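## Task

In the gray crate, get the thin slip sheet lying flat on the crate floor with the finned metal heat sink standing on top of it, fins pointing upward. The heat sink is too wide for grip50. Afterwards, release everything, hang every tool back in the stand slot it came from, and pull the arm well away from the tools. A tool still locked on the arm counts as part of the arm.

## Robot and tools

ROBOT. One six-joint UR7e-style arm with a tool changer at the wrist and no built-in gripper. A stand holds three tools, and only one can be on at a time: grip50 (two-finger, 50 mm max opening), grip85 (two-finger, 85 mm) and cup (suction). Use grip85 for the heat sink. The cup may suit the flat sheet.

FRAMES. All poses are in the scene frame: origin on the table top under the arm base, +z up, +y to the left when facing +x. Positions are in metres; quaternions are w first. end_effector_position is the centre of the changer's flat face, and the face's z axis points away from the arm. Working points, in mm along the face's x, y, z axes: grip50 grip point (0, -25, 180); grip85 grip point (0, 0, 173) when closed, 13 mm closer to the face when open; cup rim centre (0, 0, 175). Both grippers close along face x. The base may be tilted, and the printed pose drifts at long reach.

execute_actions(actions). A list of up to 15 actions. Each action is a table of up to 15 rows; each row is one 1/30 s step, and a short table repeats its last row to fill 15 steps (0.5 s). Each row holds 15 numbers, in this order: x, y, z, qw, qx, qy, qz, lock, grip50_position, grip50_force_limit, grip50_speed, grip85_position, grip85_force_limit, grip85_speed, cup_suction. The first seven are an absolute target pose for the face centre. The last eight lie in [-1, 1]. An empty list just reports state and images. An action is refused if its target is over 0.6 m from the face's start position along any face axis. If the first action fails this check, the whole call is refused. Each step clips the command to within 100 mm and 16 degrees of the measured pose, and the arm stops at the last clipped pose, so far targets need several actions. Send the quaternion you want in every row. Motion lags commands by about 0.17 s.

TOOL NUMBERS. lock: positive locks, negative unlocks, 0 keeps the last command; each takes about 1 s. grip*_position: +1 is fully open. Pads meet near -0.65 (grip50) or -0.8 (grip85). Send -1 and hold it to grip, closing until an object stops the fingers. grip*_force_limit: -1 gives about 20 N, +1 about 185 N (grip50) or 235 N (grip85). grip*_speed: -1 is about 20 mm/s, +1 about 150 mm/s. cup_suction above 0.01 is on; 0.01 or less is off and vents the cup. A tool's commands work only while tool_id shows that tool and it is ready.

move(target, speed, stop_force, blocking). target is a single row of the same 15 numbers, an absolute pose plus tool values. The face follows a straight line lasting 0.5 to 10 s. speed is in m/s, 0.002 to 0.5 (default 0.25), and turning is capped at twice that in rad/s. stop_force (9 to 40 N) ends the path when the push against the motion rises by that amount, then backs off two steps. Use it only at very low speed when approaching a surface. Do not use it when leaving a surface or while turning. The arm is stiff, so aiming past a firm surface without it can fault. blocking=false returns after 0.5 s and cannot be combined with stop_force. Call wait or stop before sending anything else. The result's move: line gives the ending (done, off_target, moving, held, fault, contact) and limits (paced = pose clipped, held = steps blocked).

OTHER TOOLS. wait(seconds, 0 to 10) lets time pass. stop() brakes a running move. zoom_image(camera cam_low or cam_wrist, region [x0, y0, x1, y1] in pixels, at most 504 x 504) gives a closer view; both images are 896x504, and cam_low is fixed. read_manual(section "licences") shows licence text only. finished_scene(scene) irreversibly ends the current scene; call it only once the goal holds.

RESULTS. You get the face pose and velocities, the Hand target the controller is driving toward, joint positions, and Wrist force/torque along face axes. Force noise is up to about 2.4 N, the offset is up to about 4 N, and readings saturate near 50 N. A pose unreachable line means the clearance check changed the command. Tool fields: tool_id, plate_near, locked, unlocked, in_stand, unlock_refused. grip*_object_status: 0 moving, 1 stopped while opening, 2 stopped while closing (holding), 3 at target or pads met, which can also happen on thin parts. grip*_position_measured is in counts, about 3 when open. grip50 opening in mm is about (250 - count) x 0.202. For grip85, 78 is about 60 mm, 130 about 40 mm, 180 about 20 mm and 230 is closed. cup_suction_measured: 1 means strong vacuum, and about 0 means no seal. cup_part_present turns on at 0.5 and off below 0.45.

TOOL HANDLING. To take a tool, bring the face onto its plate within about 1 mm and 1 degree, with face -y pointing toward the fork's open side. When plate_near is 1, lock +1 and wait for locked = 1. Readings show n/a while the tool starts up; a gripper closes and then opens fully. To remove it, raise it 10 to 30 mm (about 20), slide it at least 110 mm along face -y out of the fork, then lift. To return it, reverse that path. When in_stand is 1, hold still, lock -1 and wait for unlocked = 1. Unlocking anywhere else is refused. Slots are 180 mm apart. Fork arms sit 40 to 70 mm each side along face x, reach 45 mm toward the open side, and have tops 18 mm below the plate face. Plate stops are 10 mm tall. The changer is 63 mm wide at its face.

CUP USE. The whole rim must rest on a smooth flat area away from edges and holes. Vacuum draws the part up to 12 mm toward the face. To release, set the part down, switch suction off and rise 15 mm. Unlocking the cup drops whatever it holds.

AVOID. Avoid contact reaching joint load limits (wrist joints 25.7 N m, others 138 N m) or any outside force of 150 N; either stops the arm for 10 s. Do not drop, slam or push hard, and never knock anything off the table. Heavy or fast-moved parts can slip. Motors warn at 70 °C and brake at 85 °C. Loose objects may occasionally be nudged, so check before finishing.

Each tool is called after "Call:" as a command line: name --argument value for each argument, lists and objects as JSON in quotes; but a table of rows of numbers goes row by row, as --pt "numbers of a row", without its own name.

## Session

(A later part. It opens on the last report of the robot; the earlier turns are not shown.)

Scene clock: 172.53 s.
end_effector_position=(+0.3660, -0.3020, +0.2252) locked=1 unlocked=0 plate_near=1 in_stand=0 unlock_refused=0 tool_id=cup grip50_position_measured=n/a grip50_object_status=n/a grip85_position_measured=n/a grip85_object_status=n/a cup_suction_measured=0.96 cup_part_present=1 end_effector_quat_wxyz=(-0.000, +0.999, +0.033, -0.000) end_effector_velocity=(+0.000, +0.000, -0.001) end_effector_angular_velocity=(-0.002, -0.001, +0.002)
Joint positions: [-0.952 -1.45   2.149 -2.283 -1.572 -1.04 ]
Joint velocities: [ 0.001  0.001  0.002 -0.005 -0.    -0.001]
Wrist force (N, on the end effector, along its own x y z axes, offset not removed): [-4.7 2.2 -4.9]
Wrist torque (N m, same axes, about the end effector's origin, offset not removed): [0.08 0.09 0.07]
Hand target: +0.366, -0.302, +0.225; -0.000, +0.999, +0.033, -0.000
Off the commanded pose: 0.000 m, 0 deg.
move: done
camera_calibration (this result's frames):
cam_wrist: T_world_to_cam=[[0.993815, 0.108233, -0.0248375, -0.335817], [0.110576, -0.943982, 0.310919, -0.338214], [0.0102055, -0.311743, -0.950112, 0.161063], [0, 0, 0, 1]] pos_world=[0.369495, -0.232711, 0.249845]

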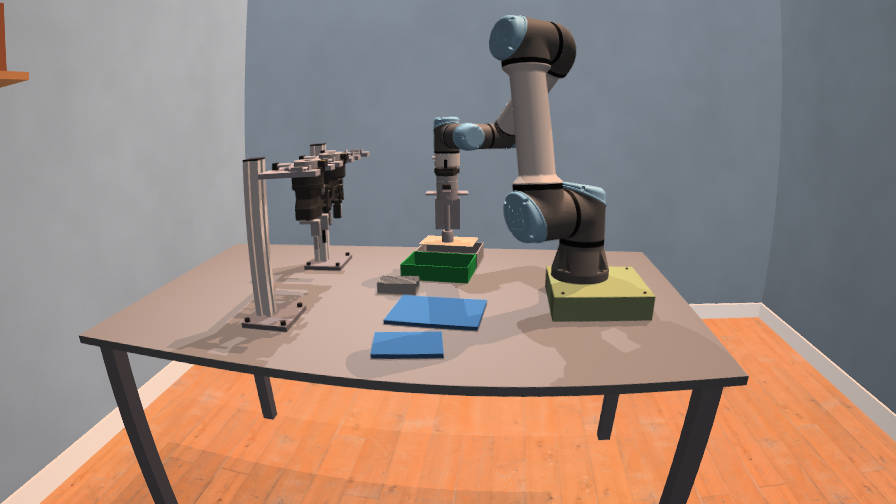

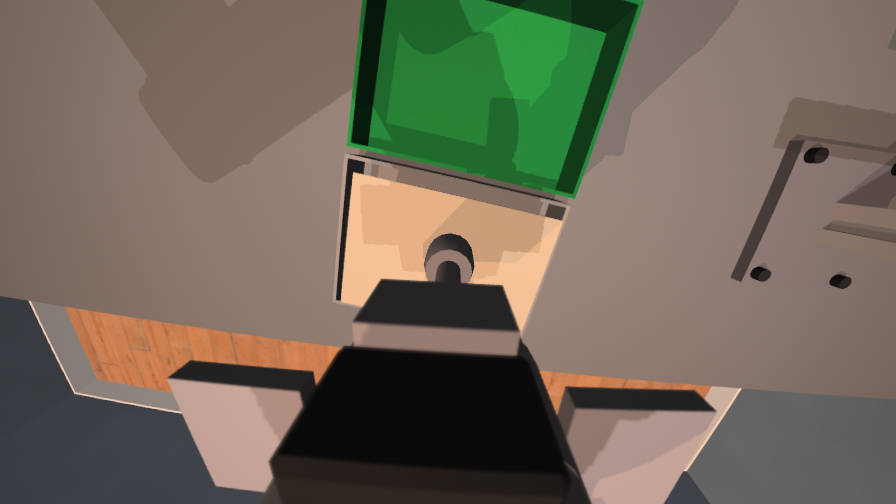

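Call:
move --target '[0.364,-0.300,0.20,0,0.99945,0.0332,0,0,1,0,0,1,0,0,1]' --speed 0.02 --stop_force 9

Call:
move --target '[0.364,-0.300,0.16,0,0.99945,0.0332,0,0,1,0,0,1,0,0,1]' --speed 0.01 --stop_force 9

Scene clock: 179.90 s.
end_effector_position=(+0.3640, -0.3000, +0.2001) locked=1 unlocked=0 plate_near=1 in_stand=0 unlock_refused=0 tool_id=cup grip50_position_measured=n/a grip50_object_status=n/a grip85_position_measured=n/a grip85_object_status=n/a cup_suction_measured=0.96 cup_part_present=1 end_effector_quat_wxyz=(-0.000, +0.999, +0.033, -0.000) end_effector_velocity=(-0.000, +0.000, -0.001) end_effector_angular_velocity=(-0.002, +0.001, -0.000)
Joint positions: [-0.953 -1.407  2.184 -2.36  -1.572 -1.041]
Joint velocities: [ 0.     0.002  0.002 -0.005 -0.001  0.   ]
Wrist force (N, on the end effector, along its own x y z axes, offset not removed): [-1.0 2.7 -4.3]
Wrist torque (N m, same axes, about the end effector's origin, offset not removed): [0.24 0.03 -0.04]
Hand target: +0.364, -0.300, +0.200; +0.000, +0.999, +0.033, -0.000
Off the commanded pose: 0.000 m, 0 deg.
move: done
camera_calibration (this result's frames):
cam_wrist: T_world_to_cam=[[0.993815, 0.108237, -0.0248333, -0.334678], [0.110579, -0.943982, 0.310917, -0.328324], [0.0102106, -0.31174, -0.950113, 0.137917], [0, 0, 0, 1]] pos_world=[0.367505, -0.230713, 0.224807]

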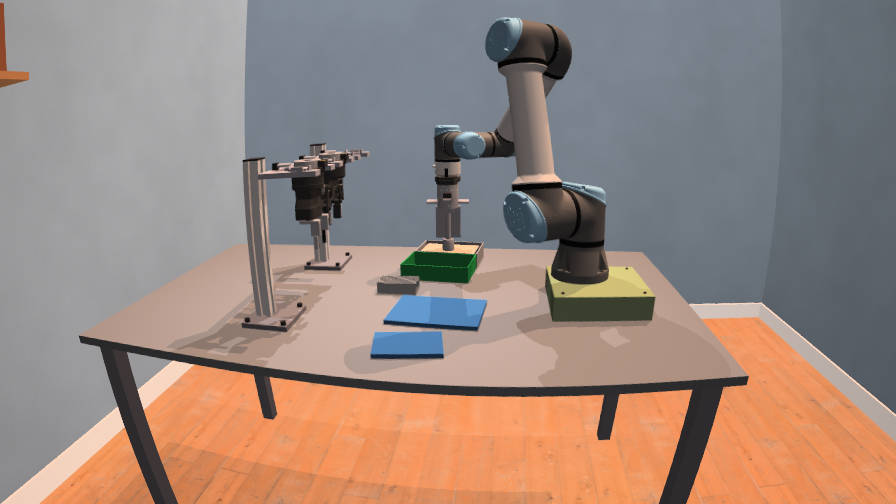

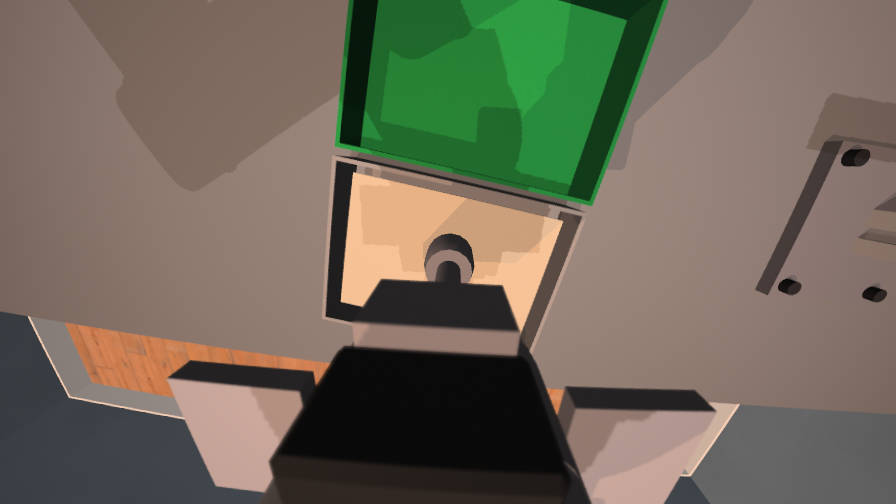

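Scene clock: 183.50 s.
end_effector_position=(+0.3640, -0.3000, +0.1679) locked=1 unlocked=0 plate_near=1 in_stand=0 unlock_refused=0 tool_id=cup grip50_position_measured=n/a grip50_object_status=n/a grip85_position_measured=n/a grip85_object_status=n/a cup_suction_measured=0.96 cup_part_present=1 end_effector_quat_wxyz=(-0.000, +0.999, +0.033, -0.000) end_effector_velocity=(-0.000, +0.000, +0.002) end_effector_angular_velocity=(+0.002, +0.003, +0.001)
Joint positions: [-0.953 -1.337  2.213 -2.46  -1.572 -1.041]
Joint velocities: [ 0.001 -0.005 -0.003  0.011 -0.002 -0.   ]
Wrist force (N, on the end effector, along its own x y z axes, offset not removed): [-3.5 2.1 -28.6]
Wrist torque (N m, same axes, about the end effector's origin, offset not removed): [0.21 0.10 0.01]
Hand target: +0.364, -0.300, +0.168; +0.000, +0.999, +0.033, +0.000
Off the commanded pose: 0.008 m, 0 deg.
move: contact
camera_calibration (this result's frames):
cam_wrist: T_world_to_cam=[[0.993814, 0.108241, -0.0248336, -0.33546], [0.110583, -0.943985, 0.310909, -0.318273], [0.0102106, -0.311732, -0.950115, 0.107284], [0, 0, 0, 1]] pos_world=[0.367485, -0.23069, 0.192556]

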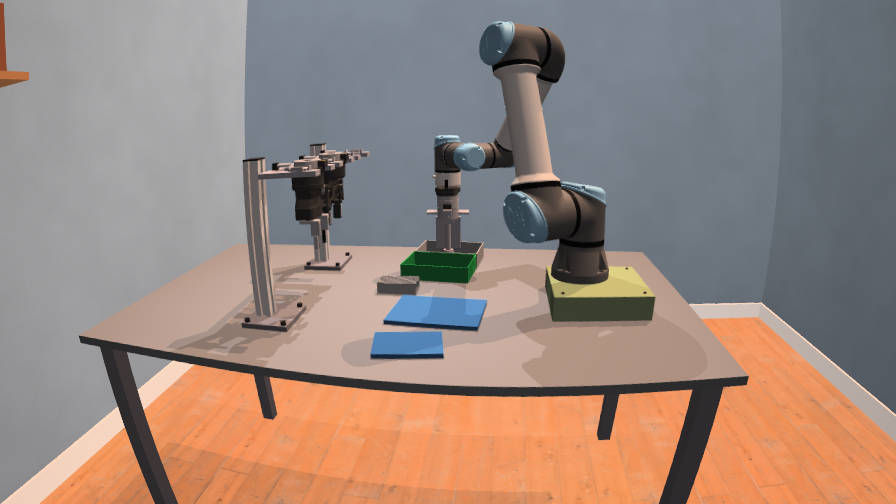

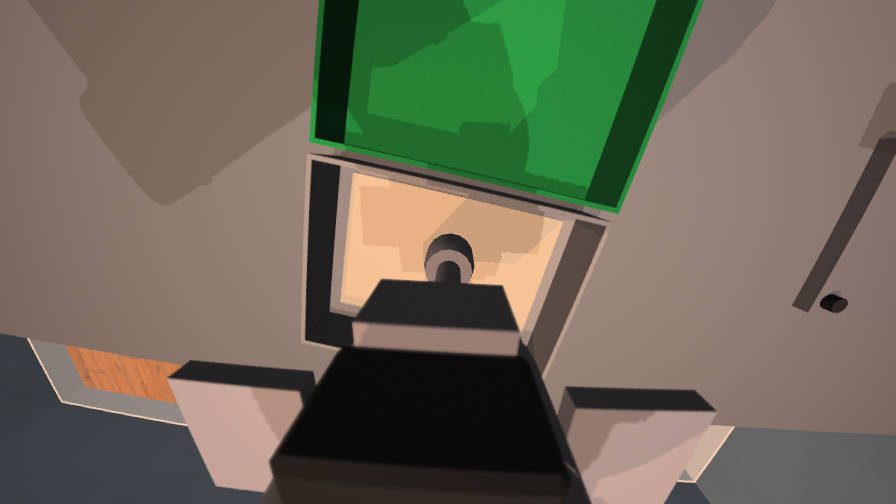

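Release, return cup, fetch gripper.

Call:
execute_actions --actions '[[[0.364,-0.300,0.169,0,0.99945,0.0332,0,0,1,0,0,1,0,0,0]],[[0.364,-0.300,0.169,0,0.99945,0.0332,0,0,1,0,0,1,0,0,0]]]'

Call:
move --target '[0.364,-0.300,0.25,0,0.99945,0.0332,0,0,1,0,0,1,0,0,0]' --speed 0.06

Call:
move --target '[0.505,-0.1952,0.381,0,0.6974,0.7167,0,0,1,0,0,1,0,0,0]'

Call:
move --target '[0.6349,-0.1917,0.381,0,0.6974,0.7167,0,0,1,0,0,1,0,0,0]' --speed 0.12

Call:
move --target '[0.6349,-0.1917,0.3618,0,0.6974,0.7167,0,0,1,0,0,1,0,0,0]' --speed 0.02

Call:
execute_actions --actions '[[[0.6349,-0.1917,0.3618,0,0.6974,0.7167,0,-1,1,0,0,1,0,0,0]],[[0.6349,-0.1917,0.3618,0,0.6974,0.7167,0,-1,1,0,0,1,0,0,0]],[[0.6349,-0.1917,0.3618,0,0.6974,0.7167,0,-1,1,0,0,1,0,0,0]]]'

Scene clock: 190.13 s.
end_effector_position=(+0.3640, -0.3000, +0.1690) locked=1 unlocked=0 plate_near=1 in_stand=0 unlock_refused=0 tool_id=cup grip50_position_measured=n/a grip50_object_status=n/a grip85_position_measured=n/a grip85_object_status=n/a cup_suction_measured=0.00 cup_part_present=0 end_effector_quat_wxyz=(-0.000, +0.999, +0.033, +0.000) end_effector_velocity=(-0.000, -0.000, +0.001) end_effector_angular_velocity=(-0.002, -0.001, -0.003)
Joint positions: [-0.953 -1.34   2.213 -2.456 -1.572 -1.041]
Joint velocities: [-0.001 -0.002  0.     0.    -0.     0.002]
Wrist force (N, on the end effector, along its own x y z axes, offset not removed): [-5.3 3.8 -16.0]
Wrist torque (N m, same axes, about the end effector's origin, offset not removed): [0.18 0.37 0.01]
Hand target: +0.364, -0.300, +0.169; -0.000, +0.999, +0.033, +0.000
Off the commanded pose: 0.000 m, 0 deg.
camera_calibration (this result's frames):
cam_wrist: T_world_to_cam=[[0.993815, 0.108237, -0.0248198, -0.335435], [0.110574, -0.943982, 0.310919, -0.318615], [0.0102234, -0.311741, -0.950112, 0.108325], [0, 0, 0, 1]] pos_world=[0.367484, -0.230691, 0.193659]

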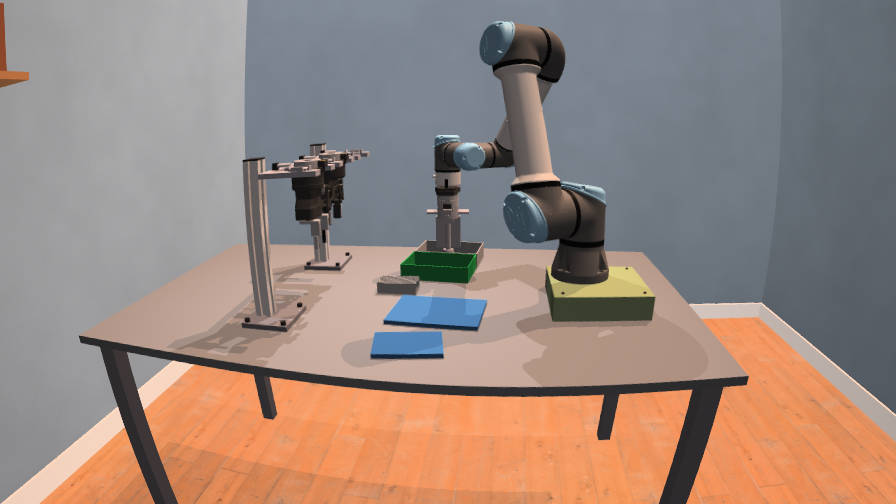

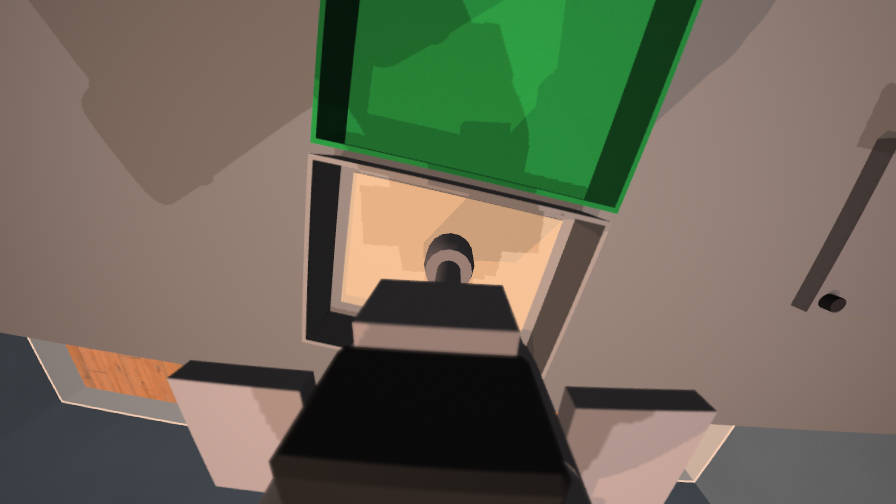

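Scene clock: 191.87 s.
end_effector_position=(+0.3640, -0.2999, +0.2498) locked=1 unlocked=0 plate_near=1 in_stand=0 unlock_refused=0 tool_id=cup grip50_position_measured=n/a grip50_object_status=n/a grip85_position_measured=n/a grip85_object_status=n/a cup_suction_measured=0.00 cup_part_present=0 end_effector_quat_wxyz=(+0.000, +0.999, +0.033, +0.000) end_effector_velocity=(+0.000, +0.000, +0.002) end_effector_angular_velocity=(+0.001, +0.000, +0.001)
Joint positions: [-0.953 -1.499  2.125 -2.21  -1.572 -1.041]
Joint velocities: [ 0.001 -0.003 -0.003  0.007  0.001 -0.001]
Wrist force (N, on the end effector, along its own x y z axes, offset not removed): [2.2 0.3 -2.8]
Wrist torque (N m, same axes, about the end effector's origin, offset not removed): [-0.04 0.19 -0.03]
Hand target: +0.364, -0.300, +0.250; +0.000, +0.999, +0.033, +0.000
Off the commanded pose: 0.000 m, 0 deg.
move: done
camera_calibration (this result's frames):
cam_wrist: T_world_to_cam=[[0.993815, 0.10824, -0.0248058, -0.333421], [0.110572, -0.943977, 0.310937, -0.343663], [0.0102396, -0.311757, -0.950107, 0.185072], [0, 0, 0, 1]] pos_world=[0.367464, -0.230623, 0.274425]

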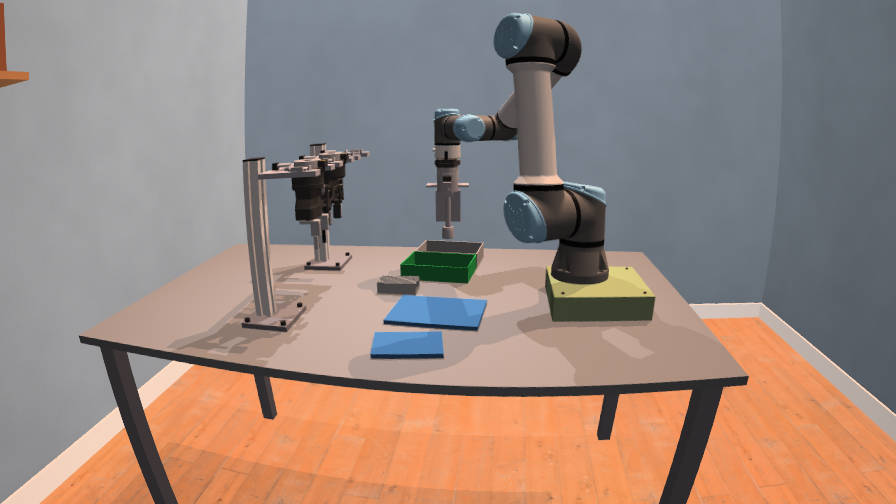

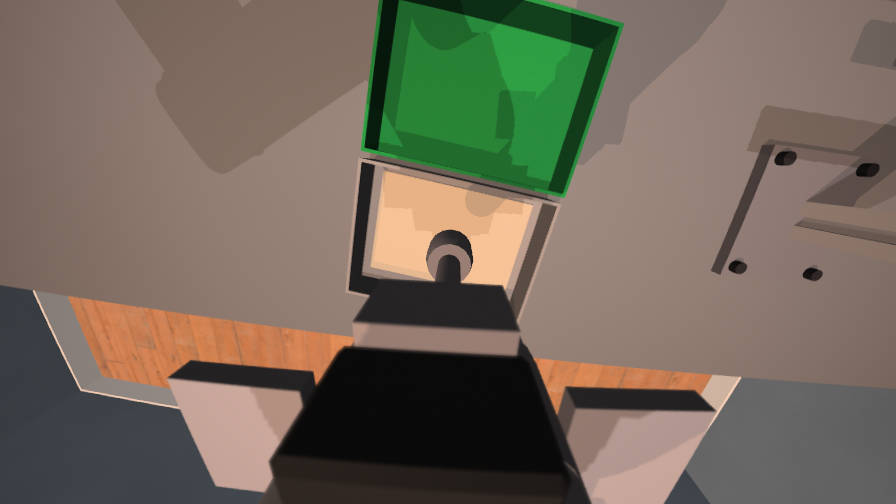

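Scene clock: 195.40 s.
end_effector_position=(+0.5048, -0.1952, +0.3810) locked=1 unlocked=0 plate_near=1 in_stand=0 unlock_refused=0 tool_id=cup grip50_position_measured=n/a grip50_object_status=n/a grip85_position_measured=n/a grip85_object_status=n/a cup_suction_measured=0.00 cup_part_present=0 end_effector_quat_wxyz=(-0.000, +0.698, +0.716, +0.000) end_effector_velocity=(+0.001, +0.000, +0.001) end_effector_angular_velocity=(-0.000, -0.000, +0.009)
Joint positions: [-0.591 -1.476  1.728 -1.834 -1.576 -2.21 ]
Joint velocities: [ 0.001  0.    -0.003  0.003 -0.    -0.008]
Wrist force (N, on the end effector, along its own x y z axes, offset not removed): [-0.4 -0.5 -0.9]
Wrist torque (N m, same axes, about the end effector's origin, offset not removed): [0.08 0.09 0.16]
Hand target: +0.505, -0.195, +0.381; -0.000, +0.697, +0.717, +0.000
Off the commanded pose: 0.000 m, 0 deg.
move: done
camera_calibration (this result's frames):
cam_wrist: T_world_to_cam=[[-0.0684923, 0.997361, -0.0240923, 0.228128], [0.947607, 0.0725901, 0.31108, -0.525338], [0.312008, -0.00152344, -0.950078, 0.249162], [0, 0, 0, 1]] pos_world=[0.435699, -0.189012, 0.405641]

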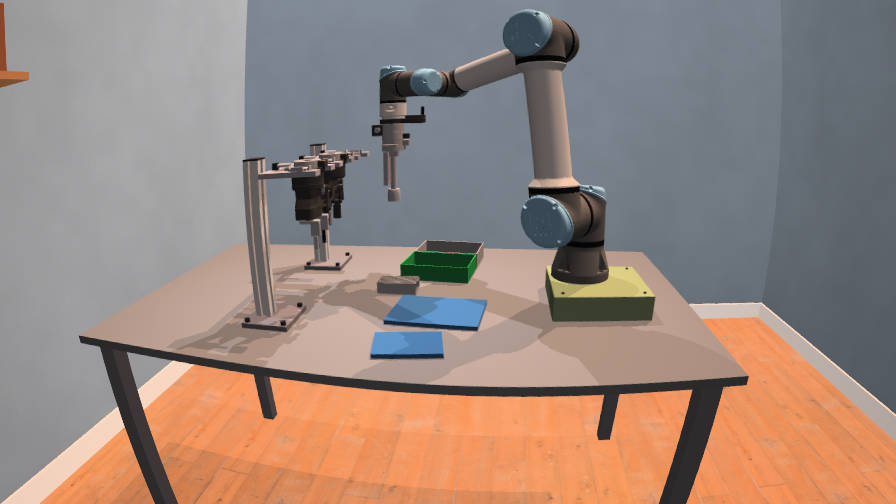

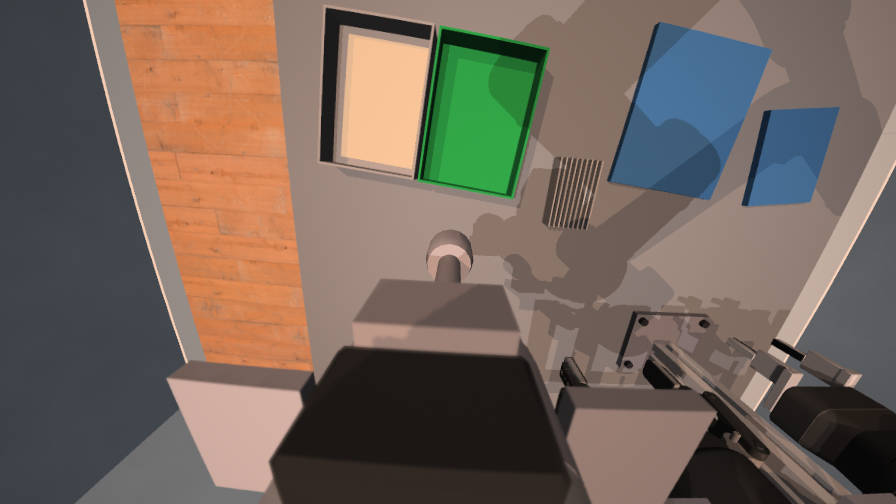

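Scene clock: 196.97 s.
end_effector_position=(+0.6347, -0.1918, +0.3811) locked=1 unlocked=0 plate_near=1 in_stand=0 unlock_refused=0 tool_id=cup grip50_position_measured=n/a grip50_object_status=n/a grip85_position_measured=n/a grip85_object_status=n/a cup_suction_measured=0.00 cup_part_present=0 end_effector_quat_wxyz=(-0.000, +0.697, +0.717, +0.000) end_effector_velocity=(+0.001, -0.000, +0.001) end_effector_angular_velocity=(-0.001, +0.000, -0.001)
Joint positions: [-0.469 -1.187  1.361 -1.756 -1.578 -2.089]
Joint velocities: [ 0.001  0.002 -0.006  0.003 -0.001  0.002]
Wrist force (N, on the end effector, along its own x y z axes, offset not removed): [-4.5 0.7 -2.8]
Wrist torque (N m, same axes, about the end effector's origin, offset not removed): [0.04 0.20 0.05]
Hand target: +0.635, -0.192, +0.381; -0.000, +0.697, +0.717, +0.000
Off the commanded pose: 0.000 m, 0 deg.
move: done
camera_calibration (this result's frames):
cam_wrist: T_world_to_cam=[[-0.0692893, 0.997295, -0.024537, 0.234224], [0.947575, 0.0734858, 0.310968, -0.648528], [0.31193, -0.00170388, -0.950104, 0.208809], [0, 0, 0, 1]] pos_world=[0.565625, -0.185577, 0.405808]

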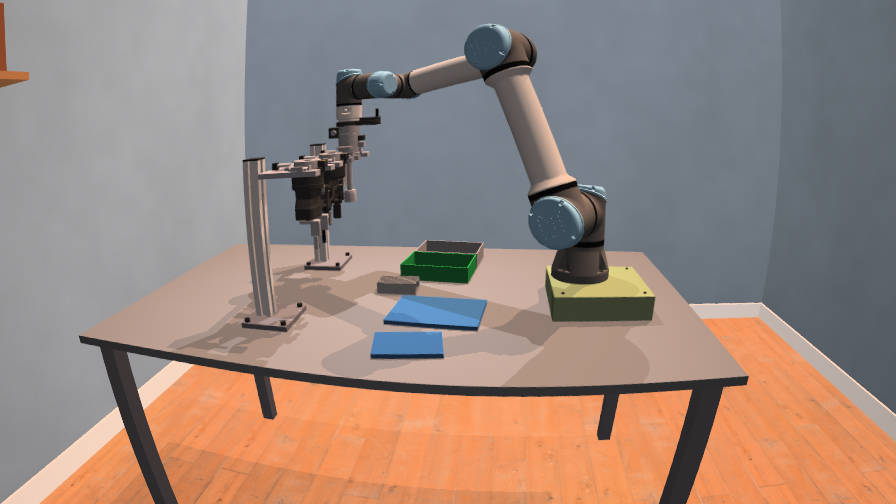

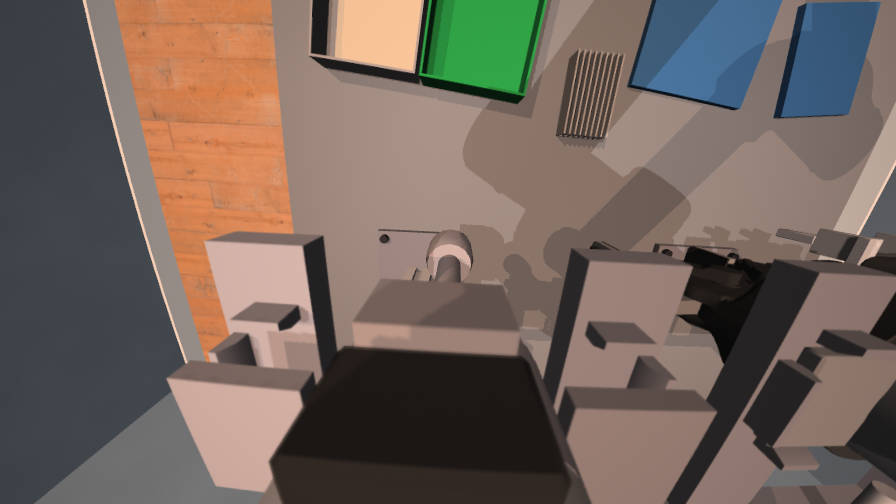

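Scene clock: 198.23 s.
end_effector_position=(+0.6349, -0.1917, +0.3619) locked=1 unlocked=0 plate_near=1 in_stand=1 unlock_refused=0 tool_id=cup grip50_position_measured=n/a grip50_object_status=n/a grip85_position_measured=n/a grip85_object_status=n/a cup_suction_measured=0.00 cup_part_present=0 end_effector_quat_wxyz=(-0.000, +0.697, +0.717, -0.000) end_effector_velocity=(+0.000, +0.000, -0.002) end_effector_angular_velocity=(-0.001, +0.002, +0.003)
Joint positions: [-0.468 -1.177  1.398 -1.802 -1.578 -2.089]
Joint velocities: [ 0.001  0.002  0.003 -0.004 -0.002 -0.001]
Wrist force (N, on the end effector, along its own x y z axes, offset not removed): [-2.0 -0.4 1.2]
Wrist torque (N m, same axes, about the end effector's origin, offset not removed): [0.03 0.05 0.00]
Hand target: +0.635, -0.192, +0.362; -0.000, +0.697, +0.717, -0.000
Off the commanded pose: 0.000 m, 0 deg.
move: done
camera_calibration (this result's frames):
cam_wrist: T_world_to_cam=[[-0.069295, 0.997287, -0.0248215, 0.233818], [0.947585, 0.0735799, 0.310917, -0.642682], [0.3119, -0.00197545, -0.950113, 0.190477], [0, 0, 0, 1]] pos_world=[0.565789, -0.185519, 0.386599]

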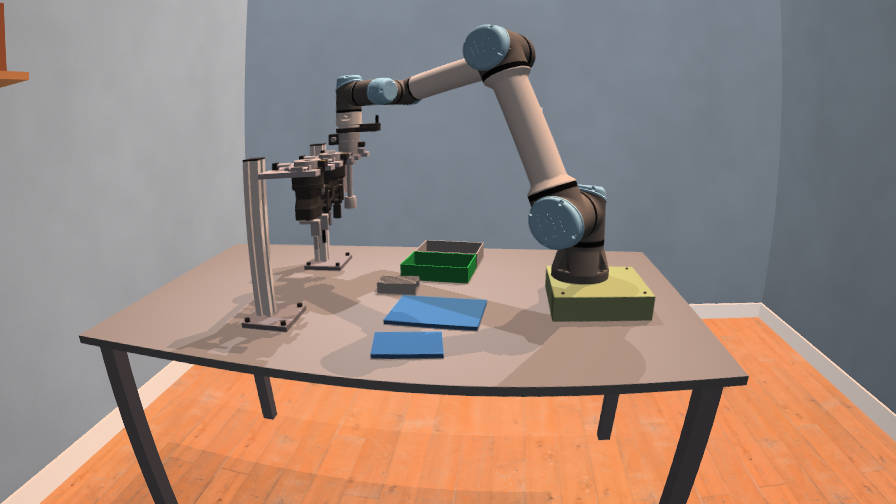

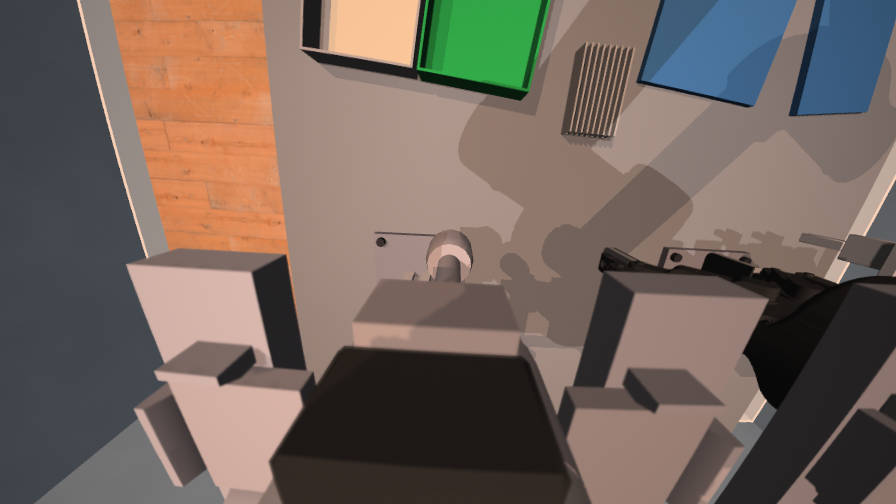

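Scene clock: 199.73 s.
end_effector_position=(+0.6349, -0.1917, +0.3618) locked=0 unlocked=1 plate_near=1 in_stand=1 unlock_refused=0 tool_id=none grip50_position_measured=n/a grip50_object_status=n/a grip85_position_measured=n/a grip85_object_status=n/a cup_suction_measured=n/a cup_part_present=n/a end_effector_quat_wxyz=(-0.000, +0.697, +0.717, -0.000) end_effector_velocity=(+0.000, +0.000, -0.000) end_effector_angular_velocity=(+0.001, -0.000, -0.002)
Joint positions: [-0.468 -1.177  1.398 -1.802 -1.578 -2.089]
Joint velocities: [ 0.001  0.     0.    -0.     0.001  0.002]
Wrist force (N, on the end effector, along its own x y z axes, offset not removed): [-4.8 0.6 -4.7]
Wrist torque (N m, same axes, about the end effector's origin, offset not removed): [0.02 0.30 -0.04]
Hand target: +0.635, -0.192, +0.362; -0.000, +0.697, +0.717, -0.000
Off the commanded pose: 0.000 m, 0 deg.
camera_calibration (this result's frames):
cam_wrist: T_world_to_cam=[[-0.0692892, 0.997287, -0.0248369, 0.233809], [0.947591, 0.0735791, 0.310899, -0.642625], [0.311883, -0.00199331, -0.950118, 0.190347], [0, 0, 0, 1]] pos_world=[0.56578, -0.185511, 0.38645]

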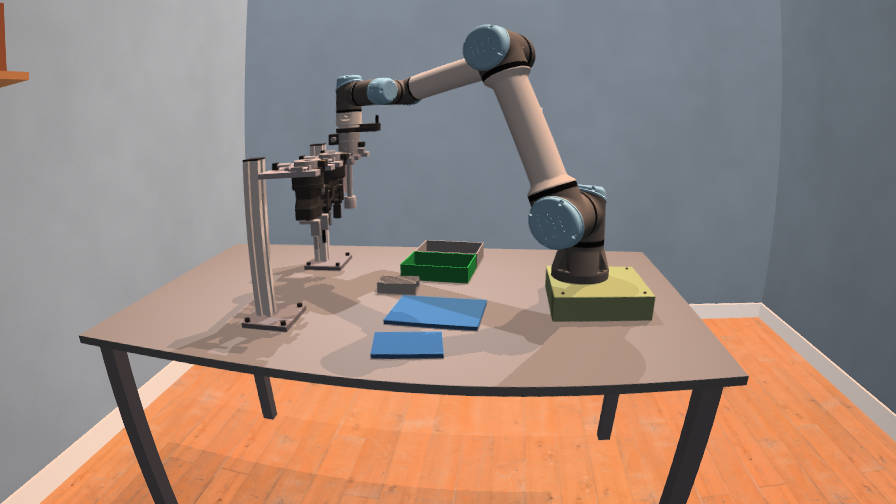

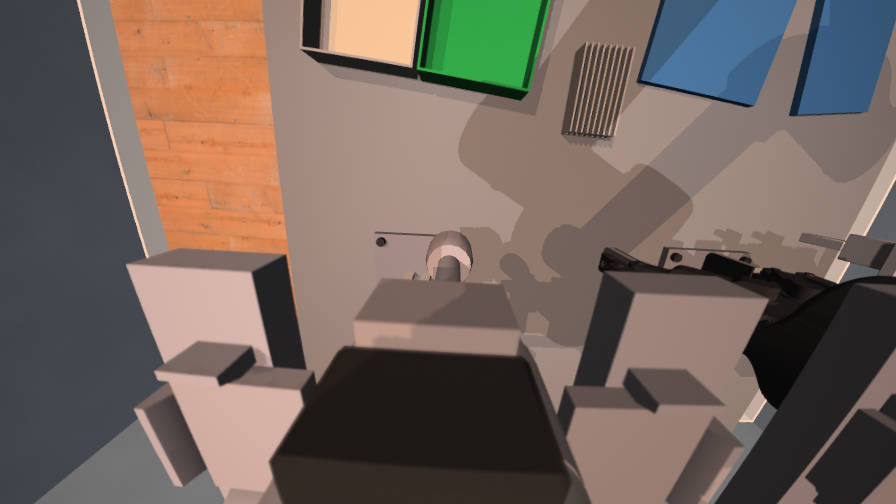

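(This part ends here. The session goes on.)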